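## Task

Lift the piece standing on E5 off the board and set it upright on the table. Then carry the piece from A5 onto E5. Square names are printed along the board's edge. When finished, all other squares must hold exactly what they held at the start, and every piece on the board must stand upright and lie entirely within its square. Anything that stays in place only because the robot is holding it does not count.

## Robot and tools

Robot: a single six-joint xArm6 with a parallel two-finger gripper and a camera on the wrist. There is only one arm, so every motion argument describes that one gripper. Joints, base to tip: waist, shoulder, elbow, forearm roll, wrist pitch, wrist roll. The base may sit slightly tilted on its mount; the mount counts as part of the arm for collision checks.

Frame: the scene frame has its origin on the table surface right below the arm base, +z upward, +x forward, +y to the left when facing along +x. All positions are in metres, orientations are quaternions written w first (qw, qx, qy, qz). The gripper's own +z is the direction the fingers point; the fingers close along its y axis. The reported end_effector_position sits between the finger pads when closed, roughly 2 cm short of the fingertips; closing pushes the tips about 10 mm further along gripper +z. Reported hand position may be slightly off, more so when the arm reaches far.

Row format (used by every moving call): one list of 8 numbers, [x, y, z, qw, qx, qy, qz, opening]. x, y, z and the quaternion are an absolute target pose of the gripper in the scene frame, not an offset. opening runs from -1 (closed) to +1 (fully open, 0.084 m). A target more than 0.6 m away from the last reported position along any gripper axis is refused and nothing moves. Always resend the orientation you want in every row rather than copying a drifted one from a result.

execute_actions: argument actions is a list holding at most one item. An empty list [] just returns the current state. An item {"rows": [...], "steps": n} runs up to 15 control steps of 1/30 s; each row is applied for one step, and the final row repeats if there are fewer rows than steps (default 15). An item {"steps": n} with no rows is a wait of up to 300 steps counted from the previous result, including the time spent replying. Optional pictures (true/false) controls whether camera images are returned.

move: argument target is one 8-number row as above; speed is the path's top speed in m/s, 0.002 to 0.5, default 0.25 (rotation capped at twice that value in rad/s). It drives the gripper along a straight line toward the target over 0.5 to 10 s; the opening is applied at the start. The path ignores obstacles, and the real hand may lag, wander or overshoot the set speed, especially near full arm extension. The result adds a move: line: done means it settled near the target; other endings include off_target, moving, held or fault, plus the remaining distance. limits=paced means the sent pose was clipped; limits=held means some steps were blocked by the clearance check, after which the arm may jump faster than requested.

wait: argument seconds, 0 to 10; the robot gets nothing new and keeps heading toward its last clipped pose.

zoom_image: camera is one of cam_head_left, cam_head_right, cam_wrist; region is [x0, y0, x1, y1] in image pixels from the top-left corner, at most 504 by 504. Images are 672x504. Use it to read square labels and check piece placement.

read_manual: returns only licence texts; no motion.

Answering without any tool call ends everything.

Controller behaviour: each step, the commanded pose is clipped to within 70 mm and 16 degrees of the measured pose, then solved by damped inverse kinematics with position favoured over orientation. A distant target therefore needs several actions; check the reported pose and continue. Joints move at most 3.14 rad/s. The simulation keeps running while you think and write.

Result lines: the state line gives position, quaternion and linear/angular velocities. grip_measured is the actual finger opening on the same -1..1 scale. "pose unreachable" and HELD flags mean the clearance check altered or blocked steps. "Hand target" shows where the controller is now driving. Joint torque readings carry offsets and noise and are nonzero even in free air.

Grasping: to hold a piece, command an opening well below grip_measured; the lower, the firmer (about 24 N per pad maximum). Closing fast can squeeze too hard. Occasional brief tugs on a held piece may occur, so grip securely.

Hazards: if contact torque reaches a joint limit (waist and shoulder 43.5, elbow and forearm roll 26.1, wrist pitch and roll 17.4 N m, including held weight), the arm backs off, freezes 10 s and drops the rest of the call. Holding loads heats motors; MOTOR HOT warns from 65 °C and at 80 °C the brakes lock until cooled. Avoid slamming, dropping, hard pushes and fast contacts; aim targets only slightly past contact. Never knock pieces off the table or disturb neighbouring squares; lower pieces gently and open fully before lifting away.

Each tool is called after "Call:" by a JSON object that holds its "name" and its "arguments", one argument or row to a line.

## Session

Call:
{"name": "execute_actions", "arguments": {
  "actions": []
}}

Scene clock: 0.00 s of 4400.00 s.
end_effector_position=(+0.3924, -0.2884, +0.3948) grip_measured=+1.00 end_effector_quat_wxyz=(+0.446, +0.669, -0.595, +0.002) end_effector_velocity=(-0.000, +0.001, -0.000) end_effector_angular_velocity=(+0.000, +0.003, -0.000)
Joint positions: [-0.223  0.297 -1.336 -0.685  1.405  1.254  0.084]
Joint velocities: [ 0.001  0.     0.     0.     0.002 -0.    -0.   ]
Joint torques (N m, as the arm reports them, + toward a larger angle): no reading
Motor temperatures (°C, as the motors report them): [34 28 34 32 33 35]
Hand target: +0.392, -0.288, +0.395; +0.446, +0.669, -0.595, +0.002
camera_calibration (this result's frames):
cam_wrist: T_world_to_cam=[[-0.793455, 0.113181, 0.598013, 0.134916], [-0.303972, 0.777546, -0.550476, 0.629376], [-0.527286, -0.618557, -0.582544, 0.386903], [0, 0, 0, 1]] pos_world=[0.502371, -0.265317, 0.491162]

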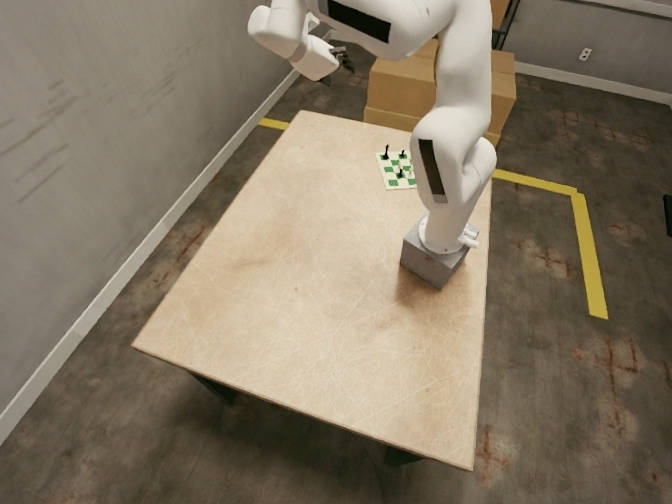

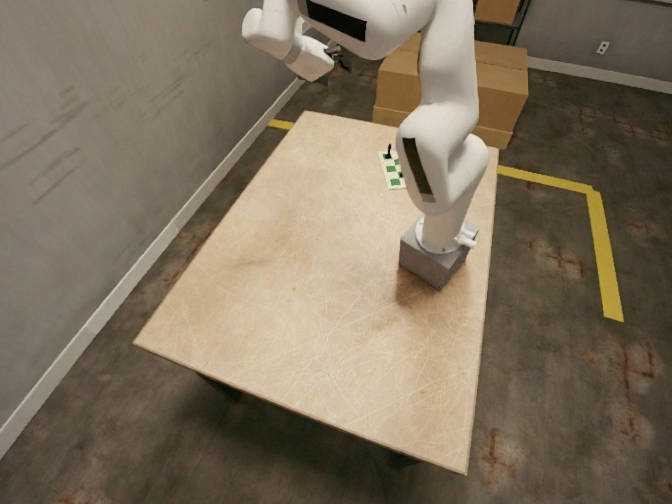

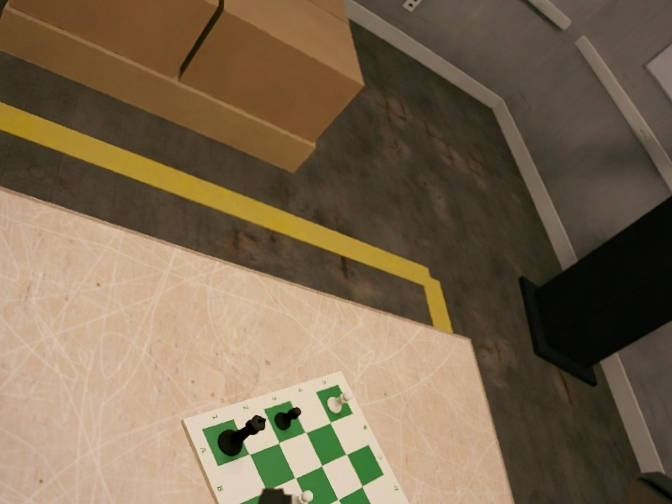

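Call:
{"name": "move", "arguments": {
  "target": [0.095,-0.42,0.25,0,0.7071,-0.7071,0,-0.286],
  "speed": 0.3
}}

Scene clock: 6.80 s of 4400.00 s.
end_effector_position=(+0.0960, -0.4208, +0.2506) grip_measured=-0.30 end_effector_quat_wxyz=(+0.001, +0.708, -0.707, +0.002) end_effector_velocity=(-0.002, -0.001, -0.001) end_effector_angular_velocity=(+0.013, -0.007, +0.000)
Joint positions: [-1.208  0.366 -0.957  0.155  0.765  0.047  0.031]
Joint velocities: [-0.009  0.012 -0.014  0.009  0.015 -0.015 -0.   ]
Joint torques (N m, as the arm reports them, + toward a larger angle): [ -3.69 -30.92 -10.48  -0.73  -1.01   0.3 ]
Motor temperatures (°C, as the motors report them): [34 28 35 32 33 35]
Hand target: +0.096, -0.421, +0.250; +0.000, +0.708, -0.707, +0.002
Off the commanded pose: 0.001 m, 0 deg.
After step 90, 1.57 s passed at rest.
move: done
camera_calibration (this result's frames):
cam_wrist: T_world_to_cam=[[-0.999971, 0.000568833, 0.00754804, 0.121433], [0.000338665, 0.999536, -0.0304601, 0.496686], [-0.00756186, -0.0304566, -0.999507, 0.366844], [0, 0, 0, 1]] pos_world=[0.124036, -0.485352, 0.380876]

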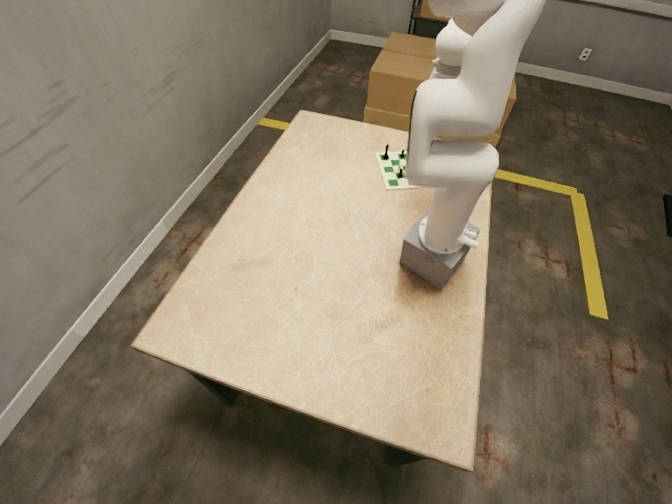

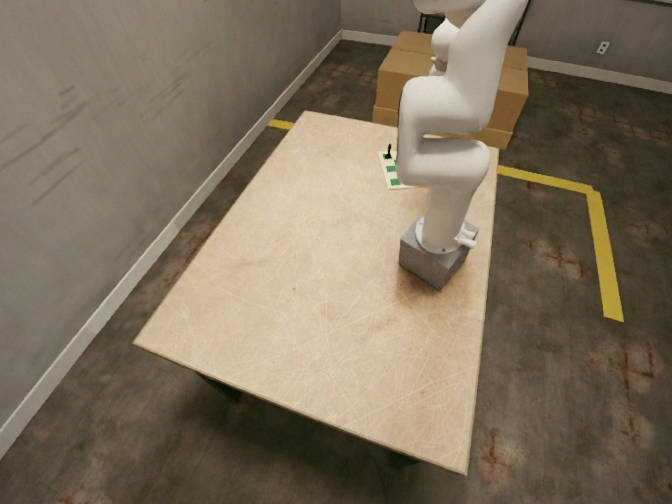

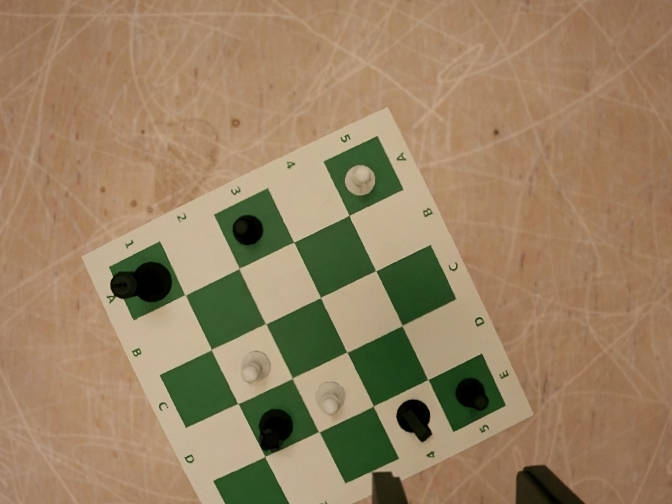

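Call:
{"name": "move", "arguments": {
  "target": [0.0438,-0.4095,0.09,0,0.2198,-0.9755,0,-0.286]
}}

Scene clock: 18.10 s of 4400.00 s.
end_effector_position=(+0.0436, -0.4099, +0.0902) grip_measured=-0.30 end_effector_quat_wxyz=(-0.000, -0.220, +0.975, -0.000) end_effector_velocity=(-0.000, +0.001, -0.002) end_effector_angular_velocity=(+0.002, +0.003, -0.012)
Joint positions: [-1.256  0.746 -0.91   0.285  0.353  0.972  0.031]
Joint velocities: [ 0.002  0.006 -0.001 -0.005 -0.004  0.018 -0.   ]
Joint torques (N m, as the arm reports them, + toward a larger angle): [ -3.52 -33.75  -6.85  -0.95  -0.92   0.45]
Motor temperatures (°C, as the motors report them): [34 28 36 32 34 35]
Hand target: +0.043, -0.410, +0.090; -0.000, -0.219, +0.976, -0.000
Off the commanded pose: 0.000 m, 0 deg.
After step 90, 5.53 s passed at rest.
move: done
camera_calibration (this result's frames):
cam_wrist: T_world_to_cam=[[-0.427516, 0.903967, 0.00860068, 0.415409], [0.903567, 0.427585, -0.0271581, 0.206842], [-0.0282276, -0.00383924, -0.999594, 0.218292], [0, 0, 0, 1]] pos_world=[-0.00313925, -0.463121, 0.220248]

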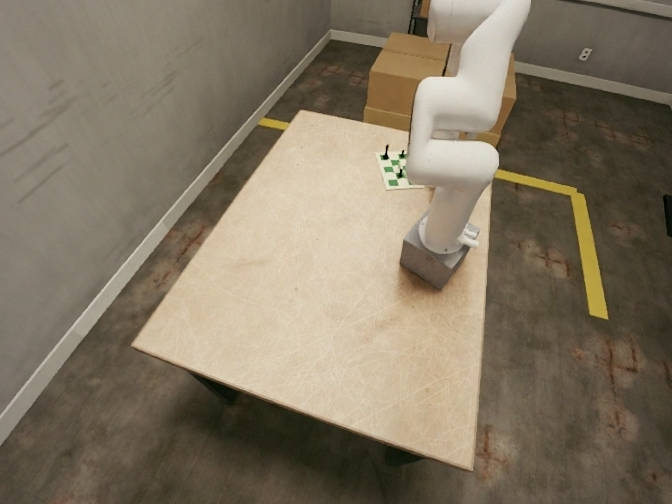

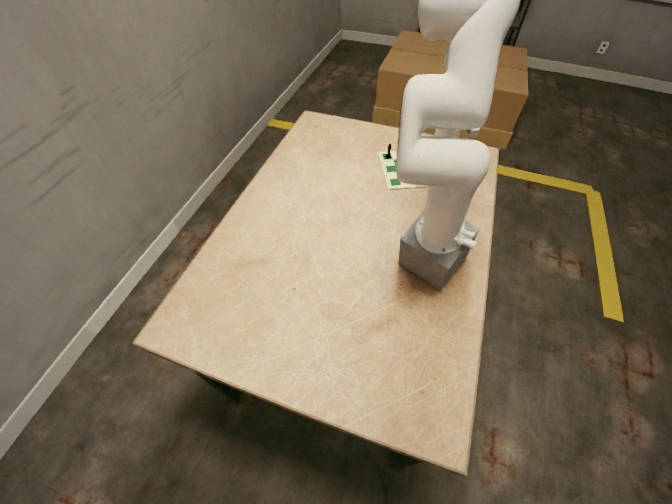

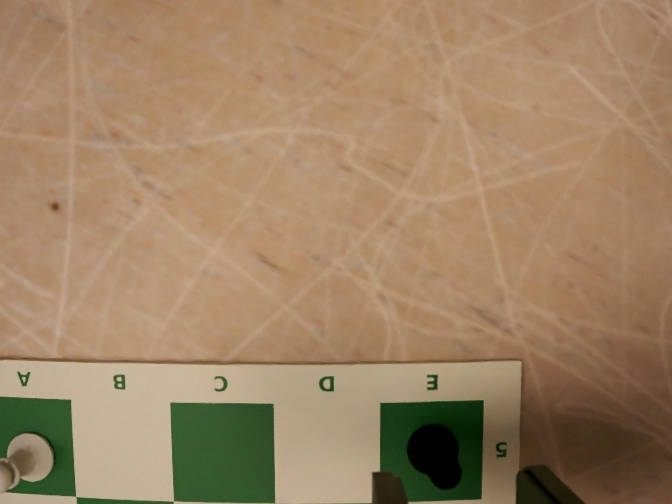

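Call:
{"name": "move", "arguments": {
  "target": [0.041,-0.4069,0.035,0,0.2198,-0.9755,0,-0.286],
  "speed": 0.1
}}

Call:
{"name": "move", "arguments": {
  "target": [0.041,-0.4069,0.035,0,0.2198,-0.9755,0,-0.95]
}}

Call:
{"name": "move", "arguments": {
  "target": [0.041,-0.4069,0.05,0,0.2198,-0.9755,0,-1],
  "speed": 0.05
}}

Call:
{"name": "move", "arguments": {
  "target": [-0.04,-0.445,0.05,0,0.2198,-0.9755,0,-1],
  "speed": 0.15
}}

Call:
{"name": "move", "arguments": {
  "target": [-0.04,-0.445,0.0315,0,0.2198,-0.9755,0,-1],
  "speed": 0.02
}}

Scene clock: 27.03 s of 4400.00 s.
end_effector_position=(+0.0410, -0.4071, +0.0354) grip_measured=-0.30 end_effector_quat_wxyz=(-0.000, -0.220, +0.976, -0.000) end_effector_velocity=(+0.000, +0.000, -0.003) end_effector_angular_velocity=(+0.001, -0.002, +0.002)
Joint positions: [-1.225  0.913 -0.971  0.423  0.253  0.861  0.031]
Joint velocities: [ 0.003  0.01  -0.005  0.018 -0.003 -0.016 -0.   ]
Joint torques (N m, as the arm reports them, + toward a larger angle): [ -3.55 -35.99  -6.21  -0.48  -0.94   0.45]
Motor temperatures (°C, as the motors report them): [34 28 36 32 34 35]
Hand target: +0.041, -0.407, +0.035; -0.000, -0.220, +0.976, -0.000
Off the commanded pose: 0.000 m, 0 deg.
After step 90, 4.90 s passed at rest.
move: done
camera_calibration (this result's frames):
cam_wrist: T_world_to_cam=[[-0.426777, 0.904313, 0.00889778, 0.412372], [0.903918, 0.426856, -0.0269446, 0.206201], [-0.0281644, -0.00345649, -0.999597, 0.163579], [0, 0, 0, 1]] pos_world=[-0.00579113, -0.460366, 0.1654]

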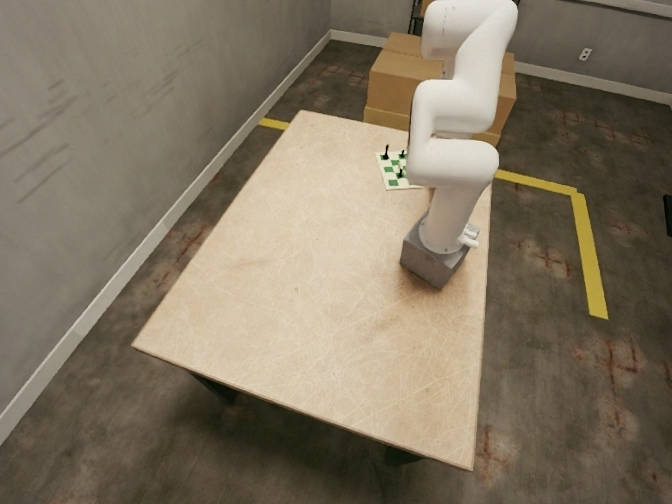

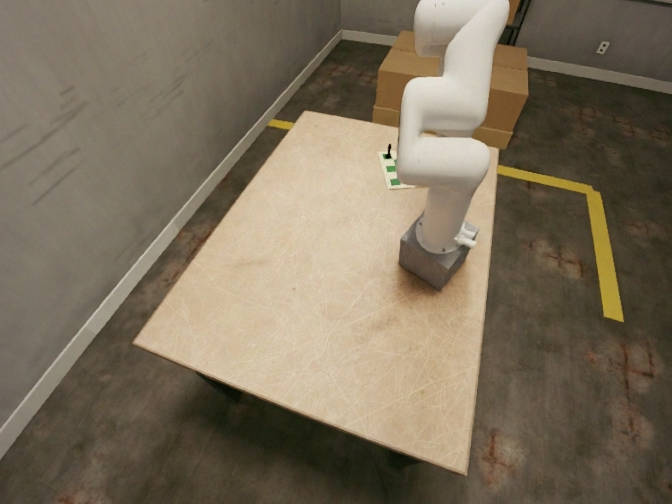

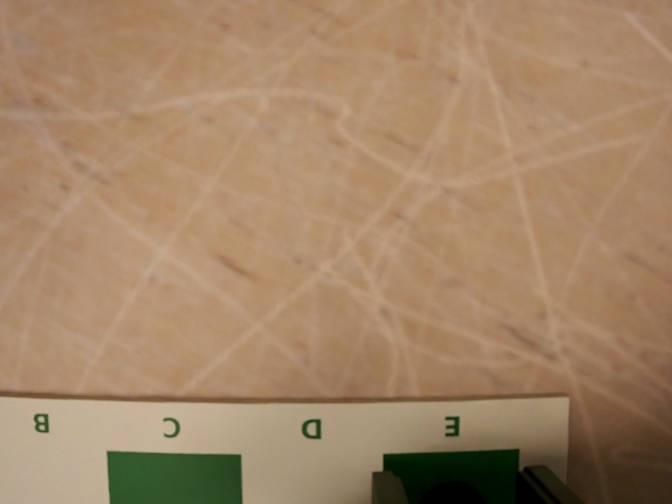

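Scene clock: 27.73 s of 4400.00 s.
end_effector_position=(+0.0410, -0.4071, +0.0352) grip_measured=-0.78 end_effector_quat_wxyz=(-0.000, -0.220, +0.976, -0.000) end_effector_velocity=(-0.000, -0.000, +0.000) end_effector_angular_velocity=(-0.001, -0.000, -0.001)
Joint positions: [-1.224  0.914 -0.971  0.425  0.253  0.859  0.01 ]
Joint velocities: [-0.     0.    -0.     0.001 -0.001 -0.     0.   ]
Joint torques (N m, as the arm reports them, + toward a larger angle): [ -3.41 -34.07  -6.32  -0.92  -1.01   0.15]
Motor temperatures (°C, as the motors report them): [34 28 36 32 34 35]
Hand target: +0.041, -0.407, +0.035; -0.000, -0.220, +0.976, -0.000
Off the commanded pose: 0.000 m, 0 deg.
move: done
camera_calibration (this result's frames):
cam_wrist: T_world_to_cam=[[-0.42685, 0.904281, 0.00868369, 0.412387], [0.903897, 0.426924, -0.0265823, 0.206181], [-0.0277452, -0.0034975, -0.999609, 0.163311], [0, 0, 0, 1]] pos_world=[-0.00580839, -0.460366, 0.165147]

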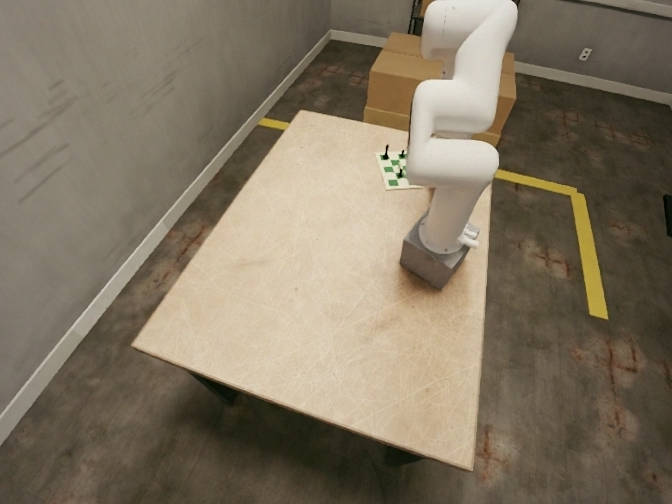

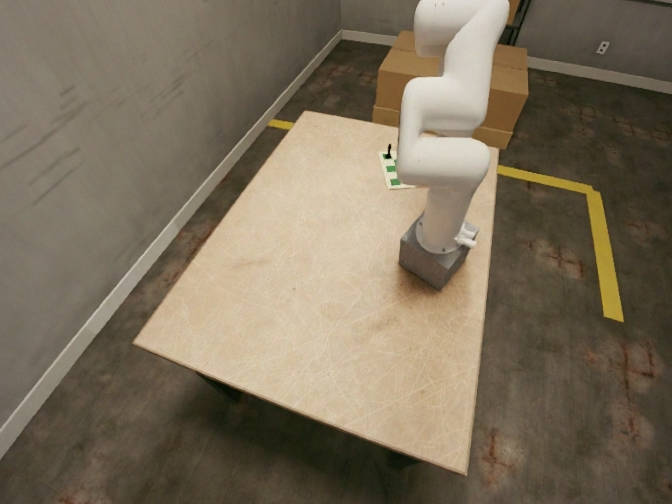

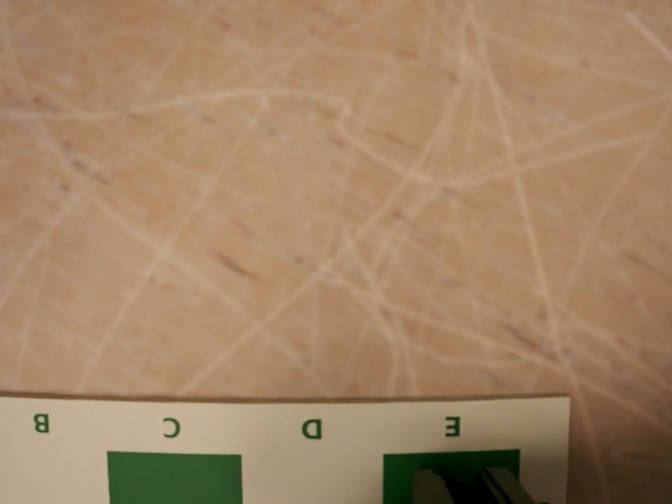

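Scene clock: 28.53 s of 4400.00 s.
end_effector_position=(+0.0410, -0.4068, +0.0497) grip_measured=-0.78 end_effector_quat_wxyz=(+0.000, -0.220, +0.976, +0.000) end_effector_velocity=(-0.001, +0.001, +0.002) end_effector_angular_velocity=(+0.004, +0.001, -0.002)
Joint positions: [-1.235  0.867 -0.948  0.383  0.275  0.891  0.01 ]
Joint velocities: [-0.003 -0.007  0.005 -0.01   0.005  0.008 -0.   ]
Joint torques (N m, as the arm reports them, + toward a larger angle): [ -3.47 -34.65  -6.58  -0.99  -1.     0.39]
Motor temperatures (°C, as the motors report them): [34 29 36 32 34 35]
Hand target: +0.041, -0.407, +0.050; +0.000, -0.220, +0.976, +0.000
Off the commanded pose: 0.000 m, 0 deg.
move: done
camera_calibration (this result's frames):
cam_wrist: T_world_to_cam=[[-0.426867, 0.904268, 0.00916632, 0.411984], [0.90389, 0.426955, -0.0262974, 0.206486], [-0.0276935, -0.00294014, -0.999612, 0.178054], [0, 0, 0, 1]] pos_world=[-0.00584777, -0.460181, 0.179638]

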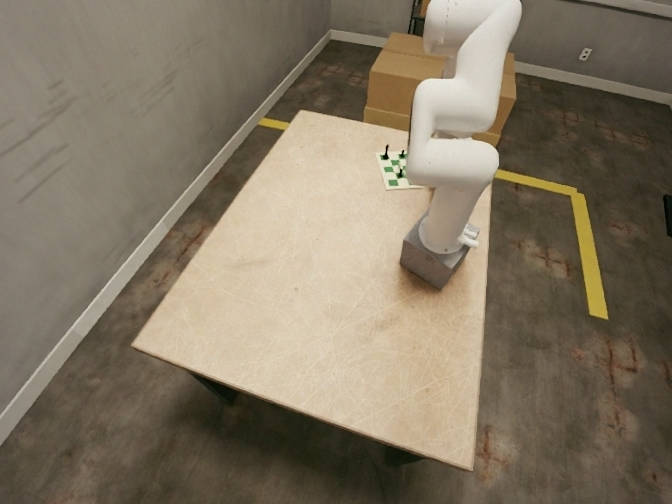

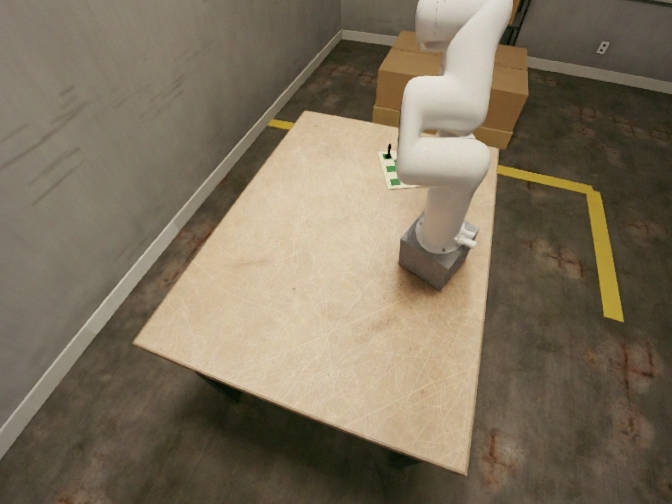

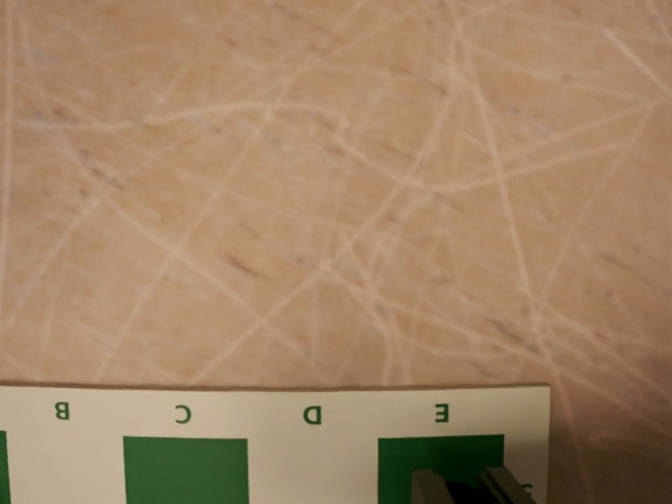

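Scene clock: 29.67 s of 4400.00 s.
end_effector_position=(-0.0397, -0.4449, +0.0500) grip_measured=-0.78 end_effector_quat_wxyz=(+0.000, -0.220, +0.976, -0.000) end_effector_velocity=(-0.003, -0.001, -0.000) end_effector_angular_velocity=(+0.002, +0.001, -0.004)
Joint positions: [-1.451  0.95  -1.101  0.182  0.35   0.877  0.01 ]
Joint velocities: [-0.008  0.004 -0.008 -0.009  0.005  0.005 -0.   ]
Joint torques (N m, as the arm reports them, + toward a larger angle): [ -2.69 -38.07  -7.44  -0.48  -0.91   0.29]
Motor temperatures (°C, as the motors report them): [34 29 36 32 34 35]
Hand target: -0.040, -0.445, +0.050; -0.000, -0.220, +0.976, -0.000
Off the commanded pose: 0.000 m, 0 deg.
move: done
camera_calibration (this result's frames):
cam_wrist: T_world_to_cam=[[-0.427166, 0.904129, 0.00895144, 0.411886], [0.903748, 0.427248, -0.0264118, 0.295787], [-0.0277042, -0.00319238, -0.999611, 0.17594], [0, 0, 0, 1]] pos_world=[-0.0864994, -0.498211, 0.179997]

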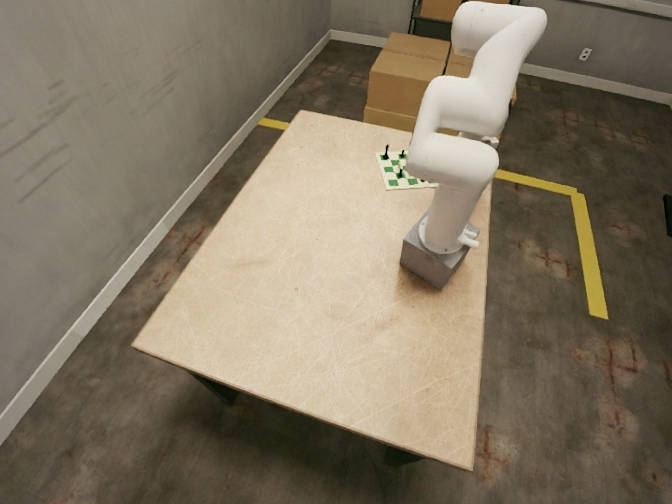

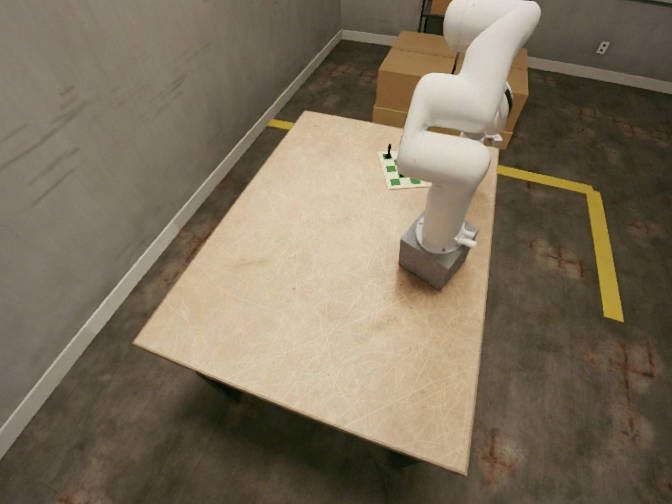

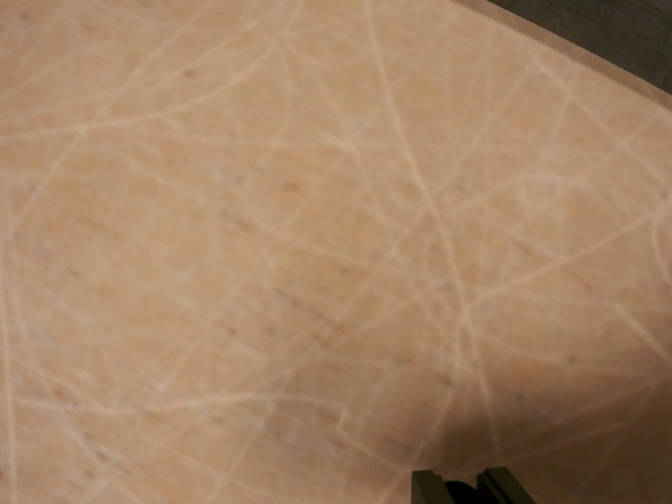

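Scene clock: 30.90 s of 4400.00 s.
end_effector_position=(-0.0400, -0.4450, +0.0317) grip_measured=-0.78 end_effector_quat_wxyz=(-0.000, -0.220, +0.976, -0.000) end_effector_velocity=(-0.001, -0.001, -0.001) end_effector_angular_velocity=(-0.003, +0.000, -0.001)
Joint positions: [-1.446  1.004 -1.127  0.2    0.322  0.863  0.01 ]
Joint velocities: [-0.001  0.005 -0.003  0.003 -0.005 -0.002 -0.   ]
Joint torques (N m, as the arm reports them, + toward a larger angle): [ -2.02 -38.74  -7.2   -1.02  -1.04   0.53]
Motor temperatures (°C, as the motors report them): [34 29 36 32 34 35]
Hand target: -0.040, -0.445, +0.031; -0.000, -0.220, +0.976, +0.000
Off the commanded pose: 0.000 m, 0 deg.
move: done
camera_calibration (this result's frames):
cam_wrist: T_world_to_cam=[[-0.426833, 0.904285, 0.00912773, 0.412095], [0.903901, 0.426919, -0.0265037, 0.29552], [-0.0278637, -0.00306206, -0.999607, 0.157681], [0, 0, 0, 1]] pos_world=[-0.0868317, -0.498332, 0.16169]

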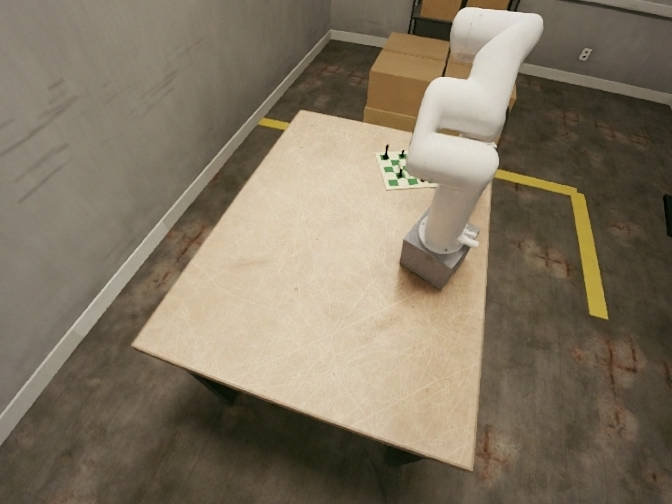

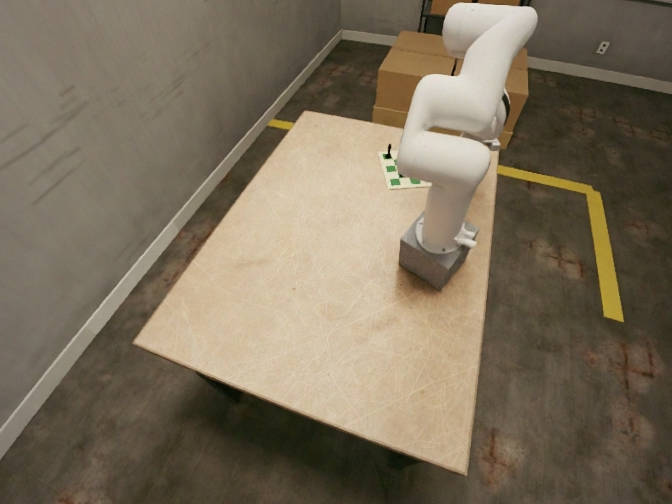

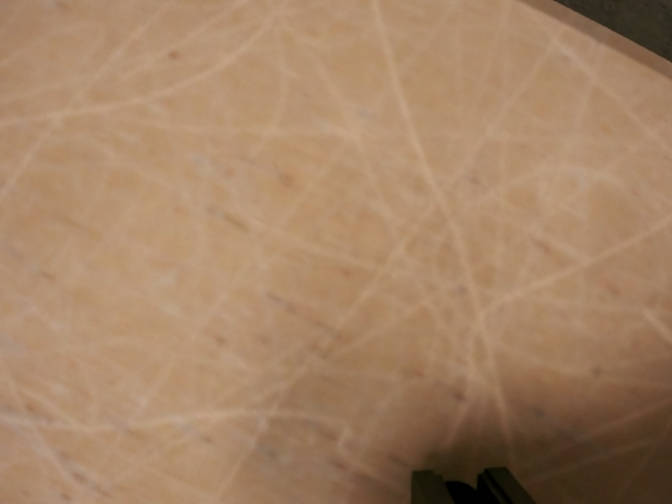

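Call:
{"name": "move", "arguments": {
  "target": [-0.04,-0.445,0.0303,0,0.2198,-0.9755,0,-1],
  "speed": 0.01
}}

Call:
{"name": "move", "arguments": {
  "target": [-0.04,-0.445,0.0303,0,0.2198,-0.9755,0,-0.286]
}}

Call:
{"name": "move", "arguments": {
  "target": [-0.04,-0.445,0.09,0,0.2198,-0.9755,0,-0.286],
  "speed": 0.15
}}

Call:
{"name": "move", "arguments": {
  "target": [0.1086,-0.5394,0.09,0,0.2198,-0.9755,0,-0.286],
  "speed": 0.2
}}

Scene clock: 38.17 s of 4400.00 s.
end_effector_position=(-0.0400, -0.4450, +0.0303) grip_measured=-0.78 end_effector_quat_wxyz=(-0.000, -0.220, +0.976, +0.000) end_effector_velocity=(+0.001, -0.001, -0.000) end_effector_angular_velocity=(-0.001, +0.000, +0.001)
Joint positions: [-1.445  1.008 -1.129  0.202  0.32   0.862  0.01 ]
Joint velocities: [ 0.002  0.002 -0.002  0.001 -0.001  0.    -0.   ]
Joint torques (N m, as the arm reports them, + toward a larger angle): [ -2.19 -38.78  -7.09  -0.8   -0.84   0.35]
Motor temperatures (°C, as the motors report them): [34 29 36 32 34 35]
Hand target: -0.040, -0.445, +0.030; -0.000, -0.220, +0.976, +0.000
Off the commanded pose: 0.000 m, 0 deg.
After step 90, 3.57 s passed at rest.
move: done
camera_calibration (this result's frames):
cam_wrist: T_world_to_cam=[[-0.42685, 0.904276, 0.0091448, 0.412092], [0.903895, 0.426938, -0.0264133, 0.295467], [-0.0277892, -0.00300858, -0.999609, 0.156315], [0, 0, 0, 1]] pos_world=[-0.0868261, -0.498321, 0.160289]

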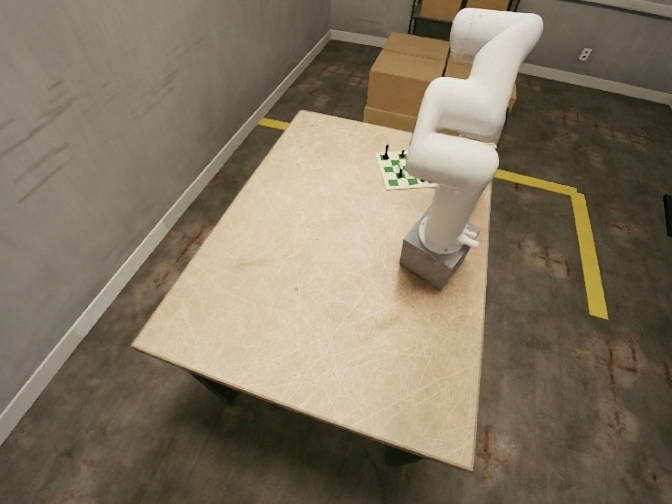

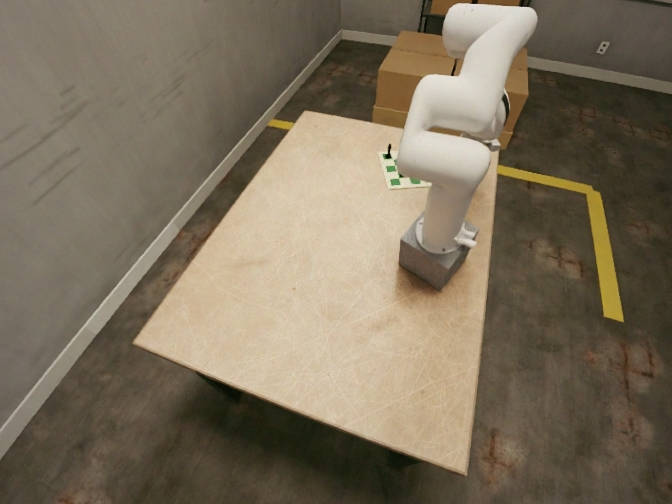

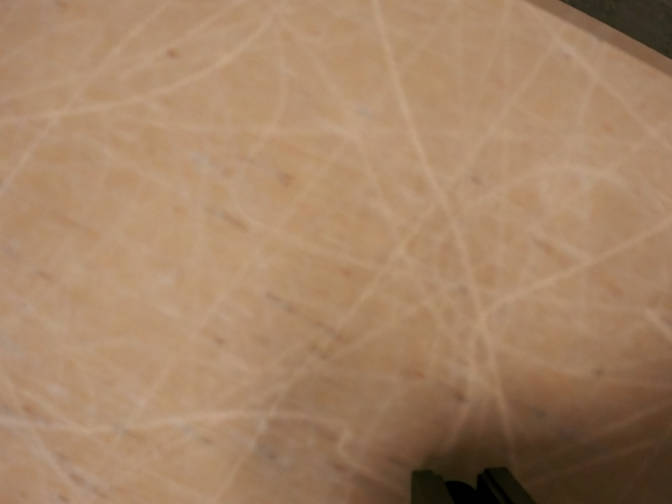

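Scene clock: 38.87 s of 4400.00 s.
end_effector_position=(-0.0400, -0.4450, +0.0303) grip_measured=-0.30 end_effector_quat_wxyz=(-0.000, -0.220, +0.976, -0.000) end_effector_velocity=(+0.000, -0.000, +0.000) end_effector_angular_velocity=(-0.002, +0.001, +0.001)
Joint positions: [-1.445  1.008 -1.129  0.202  0.32   0.862  0.031]
Joint velocities: [ 0.    -0.001  0.001 -0.    -0.002 -0.001 -0.   ]
Joint torques (N m, as the arm reports them, + toward a larger angle): [ -2.43 -38.17  -7.29  -0.69  -0.99   0.43]
Motor temperatures (°C, as the motors report them): [34 29 36 32 34 35]
Hand target: -0.040, -0.445, +0.030; -0.000, -0.220, +0.976, +0.000
Off the commanded pose: 0.000 m, 0 deg.
move: done
camera_calibration (this result's frames):
cam_wrist: T_world_to_cam=[[-0.426855, 0.904274, 0.00911403, 0.412104], [0.903893, 0.426941, -0.0264201, 0.295473], [-0.0277822, -0.00303944, -0.999609, 0.156262], [0, 0, 0, 1]] pos_world=[-0.0868258, -0.49833, 0.160251]

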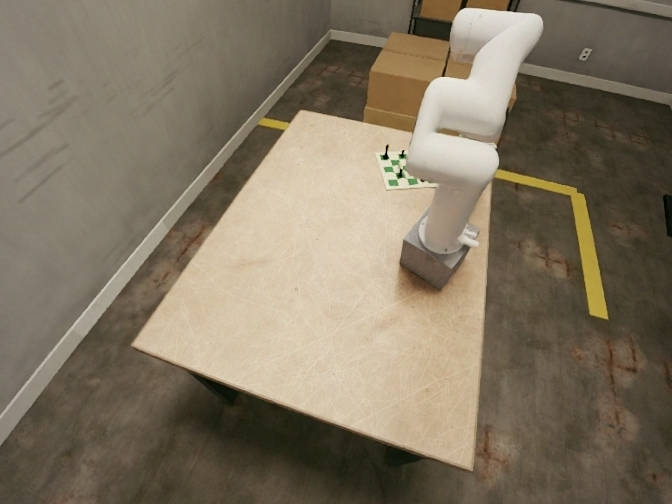

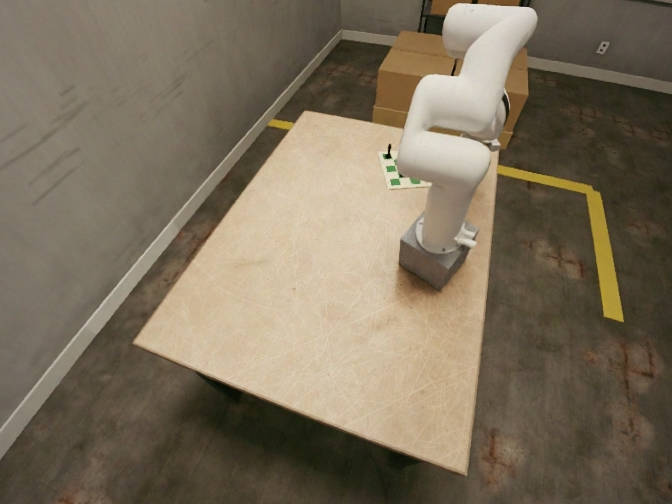

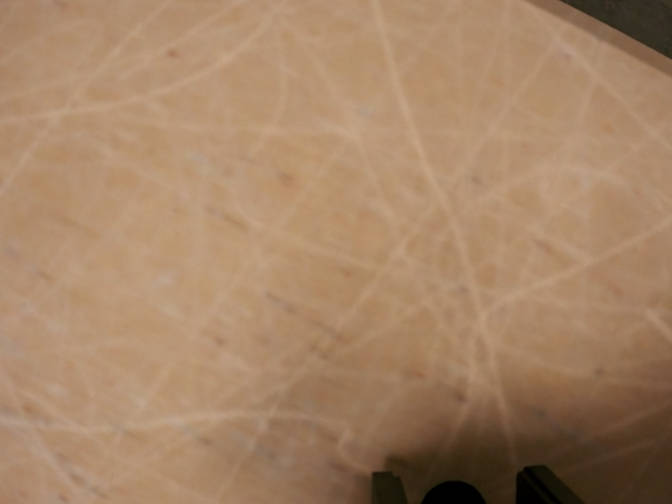

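Scene clock: 39.83 s of 4400.00 s.
end_effector_position=(-0.0399, -0.4448, +0.0895) grip_measured=-0.30 end_effector_quat_wxyz=(+0.000, -0.220, +0.976, +0.000) end_effector_velocity=(-0.000, -0.001, +0.003) end_effector_angular_velocity=(-0.002, +0.000, +0.000)
Joint positions: [-1.462  0.837 -1.059  0.147  0.421  0.902  0.031]
Joint velocities: [-0.001 -0.008  0.002 -0.002  0.004  0.001  0.   ]
Joint torques (N m, as the arm reports them, + toward a larger angle): [ -1.48 -36.89  -8.07  -1.07  -0.92   0.42]
Motor temperatures (°C, as the motors report them): [34 29 36 32 34 35]
Hand target: -0.040, -0.445, +0.090; +0.000, -0.220, +0.976, -0.000
Off the commanded pose: 0.001 m, 0 deg.
move: done
camera_calibration (this result's frames):
cam_wrist: T_world_to_cam=[[-0.426934, 0.904233, 0.009507, 0.411351], [0.903865, 0.427032, -0.025924, 0.296868], [-0.0275012, -0.0024748, -0.999619, 0.215738], [0, 0, 0, 1]] pos_world=[-0.0867759, -0.498195, 0.219441]

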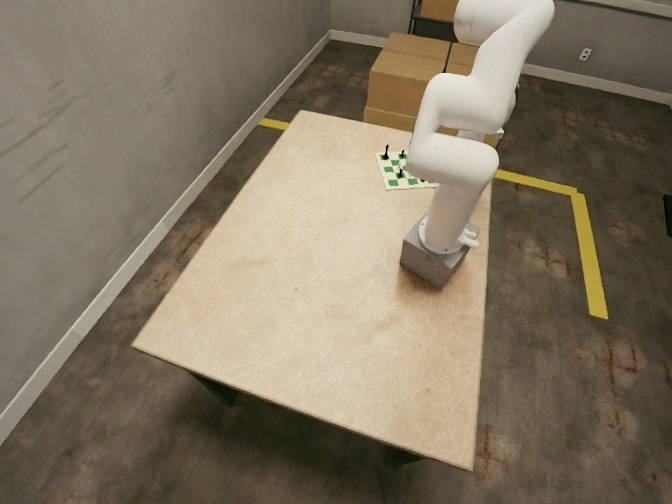

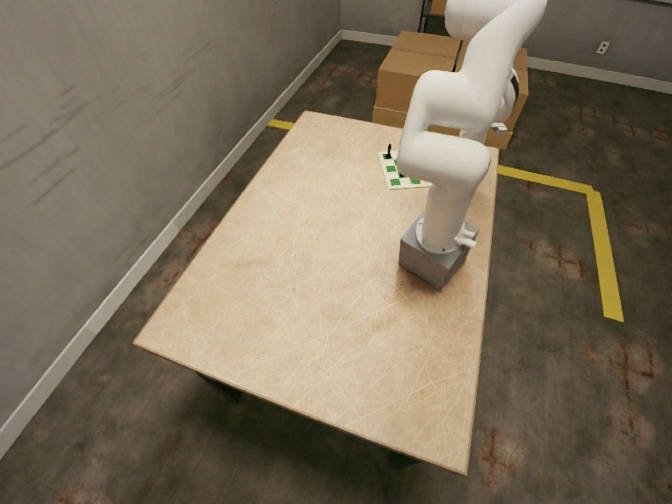

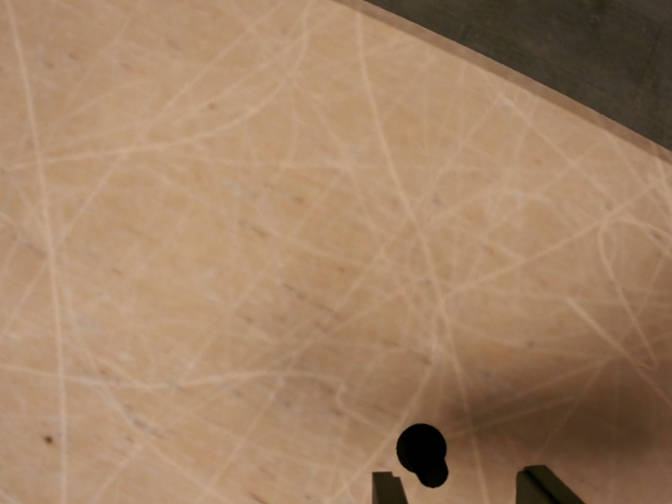

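Scene clock: 41.33 s of 4400.00 s.
end_effector_position=(+0.1086, -0.5389, +0.0901) grip_measured=-0.30 end_effector_quat_wxyz=(+0.000, -0.220, +0.976, +0.000) end_effector_velocity=(+0.002, -0.002, -0.000) end_effector_angular_velocity=(+0.002, +0.001, +0.000)
Joint positions: [-1.185  1.044 -1.516  0.184  0.651  1.164  0.031]
Joint velocities: [ 0.002  0.007 -0.013 -0.002  0.008  0.004 -0.   ]
Joint torques (N m, as the arm reports them, + toward a larger angle): [ -5.13 -43.87  -9.7   -1.12  -0.79   0.24]
Motor temperatures (°C, as the motors report them): [34 29 36 32 34 35]
Hand target: +0.109, -0.539, +0.090; +0.000, -0.220, +0.975, +0.000
Off the commanded pose: 0.000 m, 0 deg.
move: done
camera_calibration (this result's frames):
cam_wrist: T_world_to_cam=[[-0.426985, 0.904214, 0.00901842, 0.559935], [0.903853, 0.427071, -0.0257077, 0.202803], [-0.0270967, -0.00282547, -0.999629, 0.219889], [0, 0, 0, 1]] pos_world=[0.0617378, -0.592291, 0.219971]

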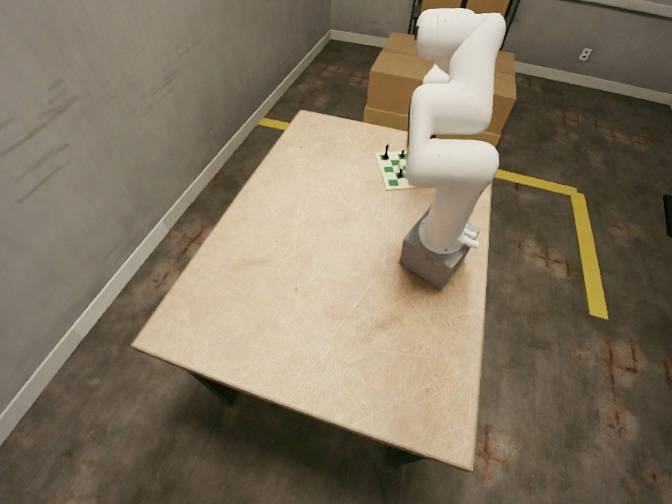

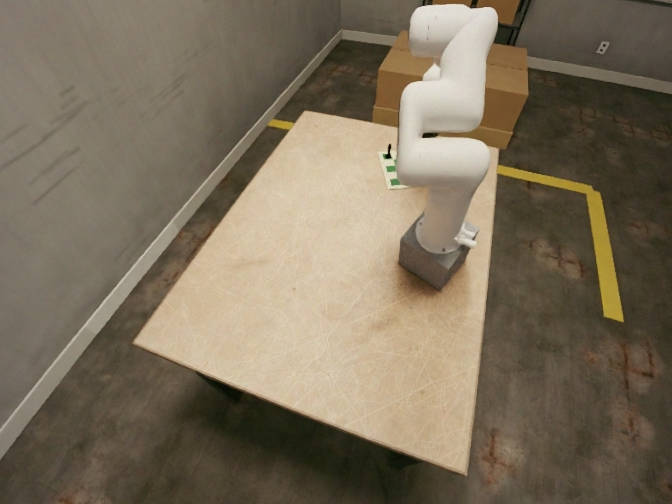

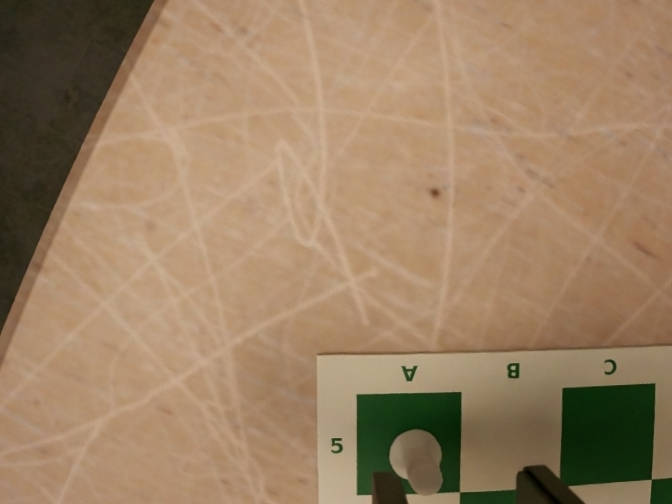

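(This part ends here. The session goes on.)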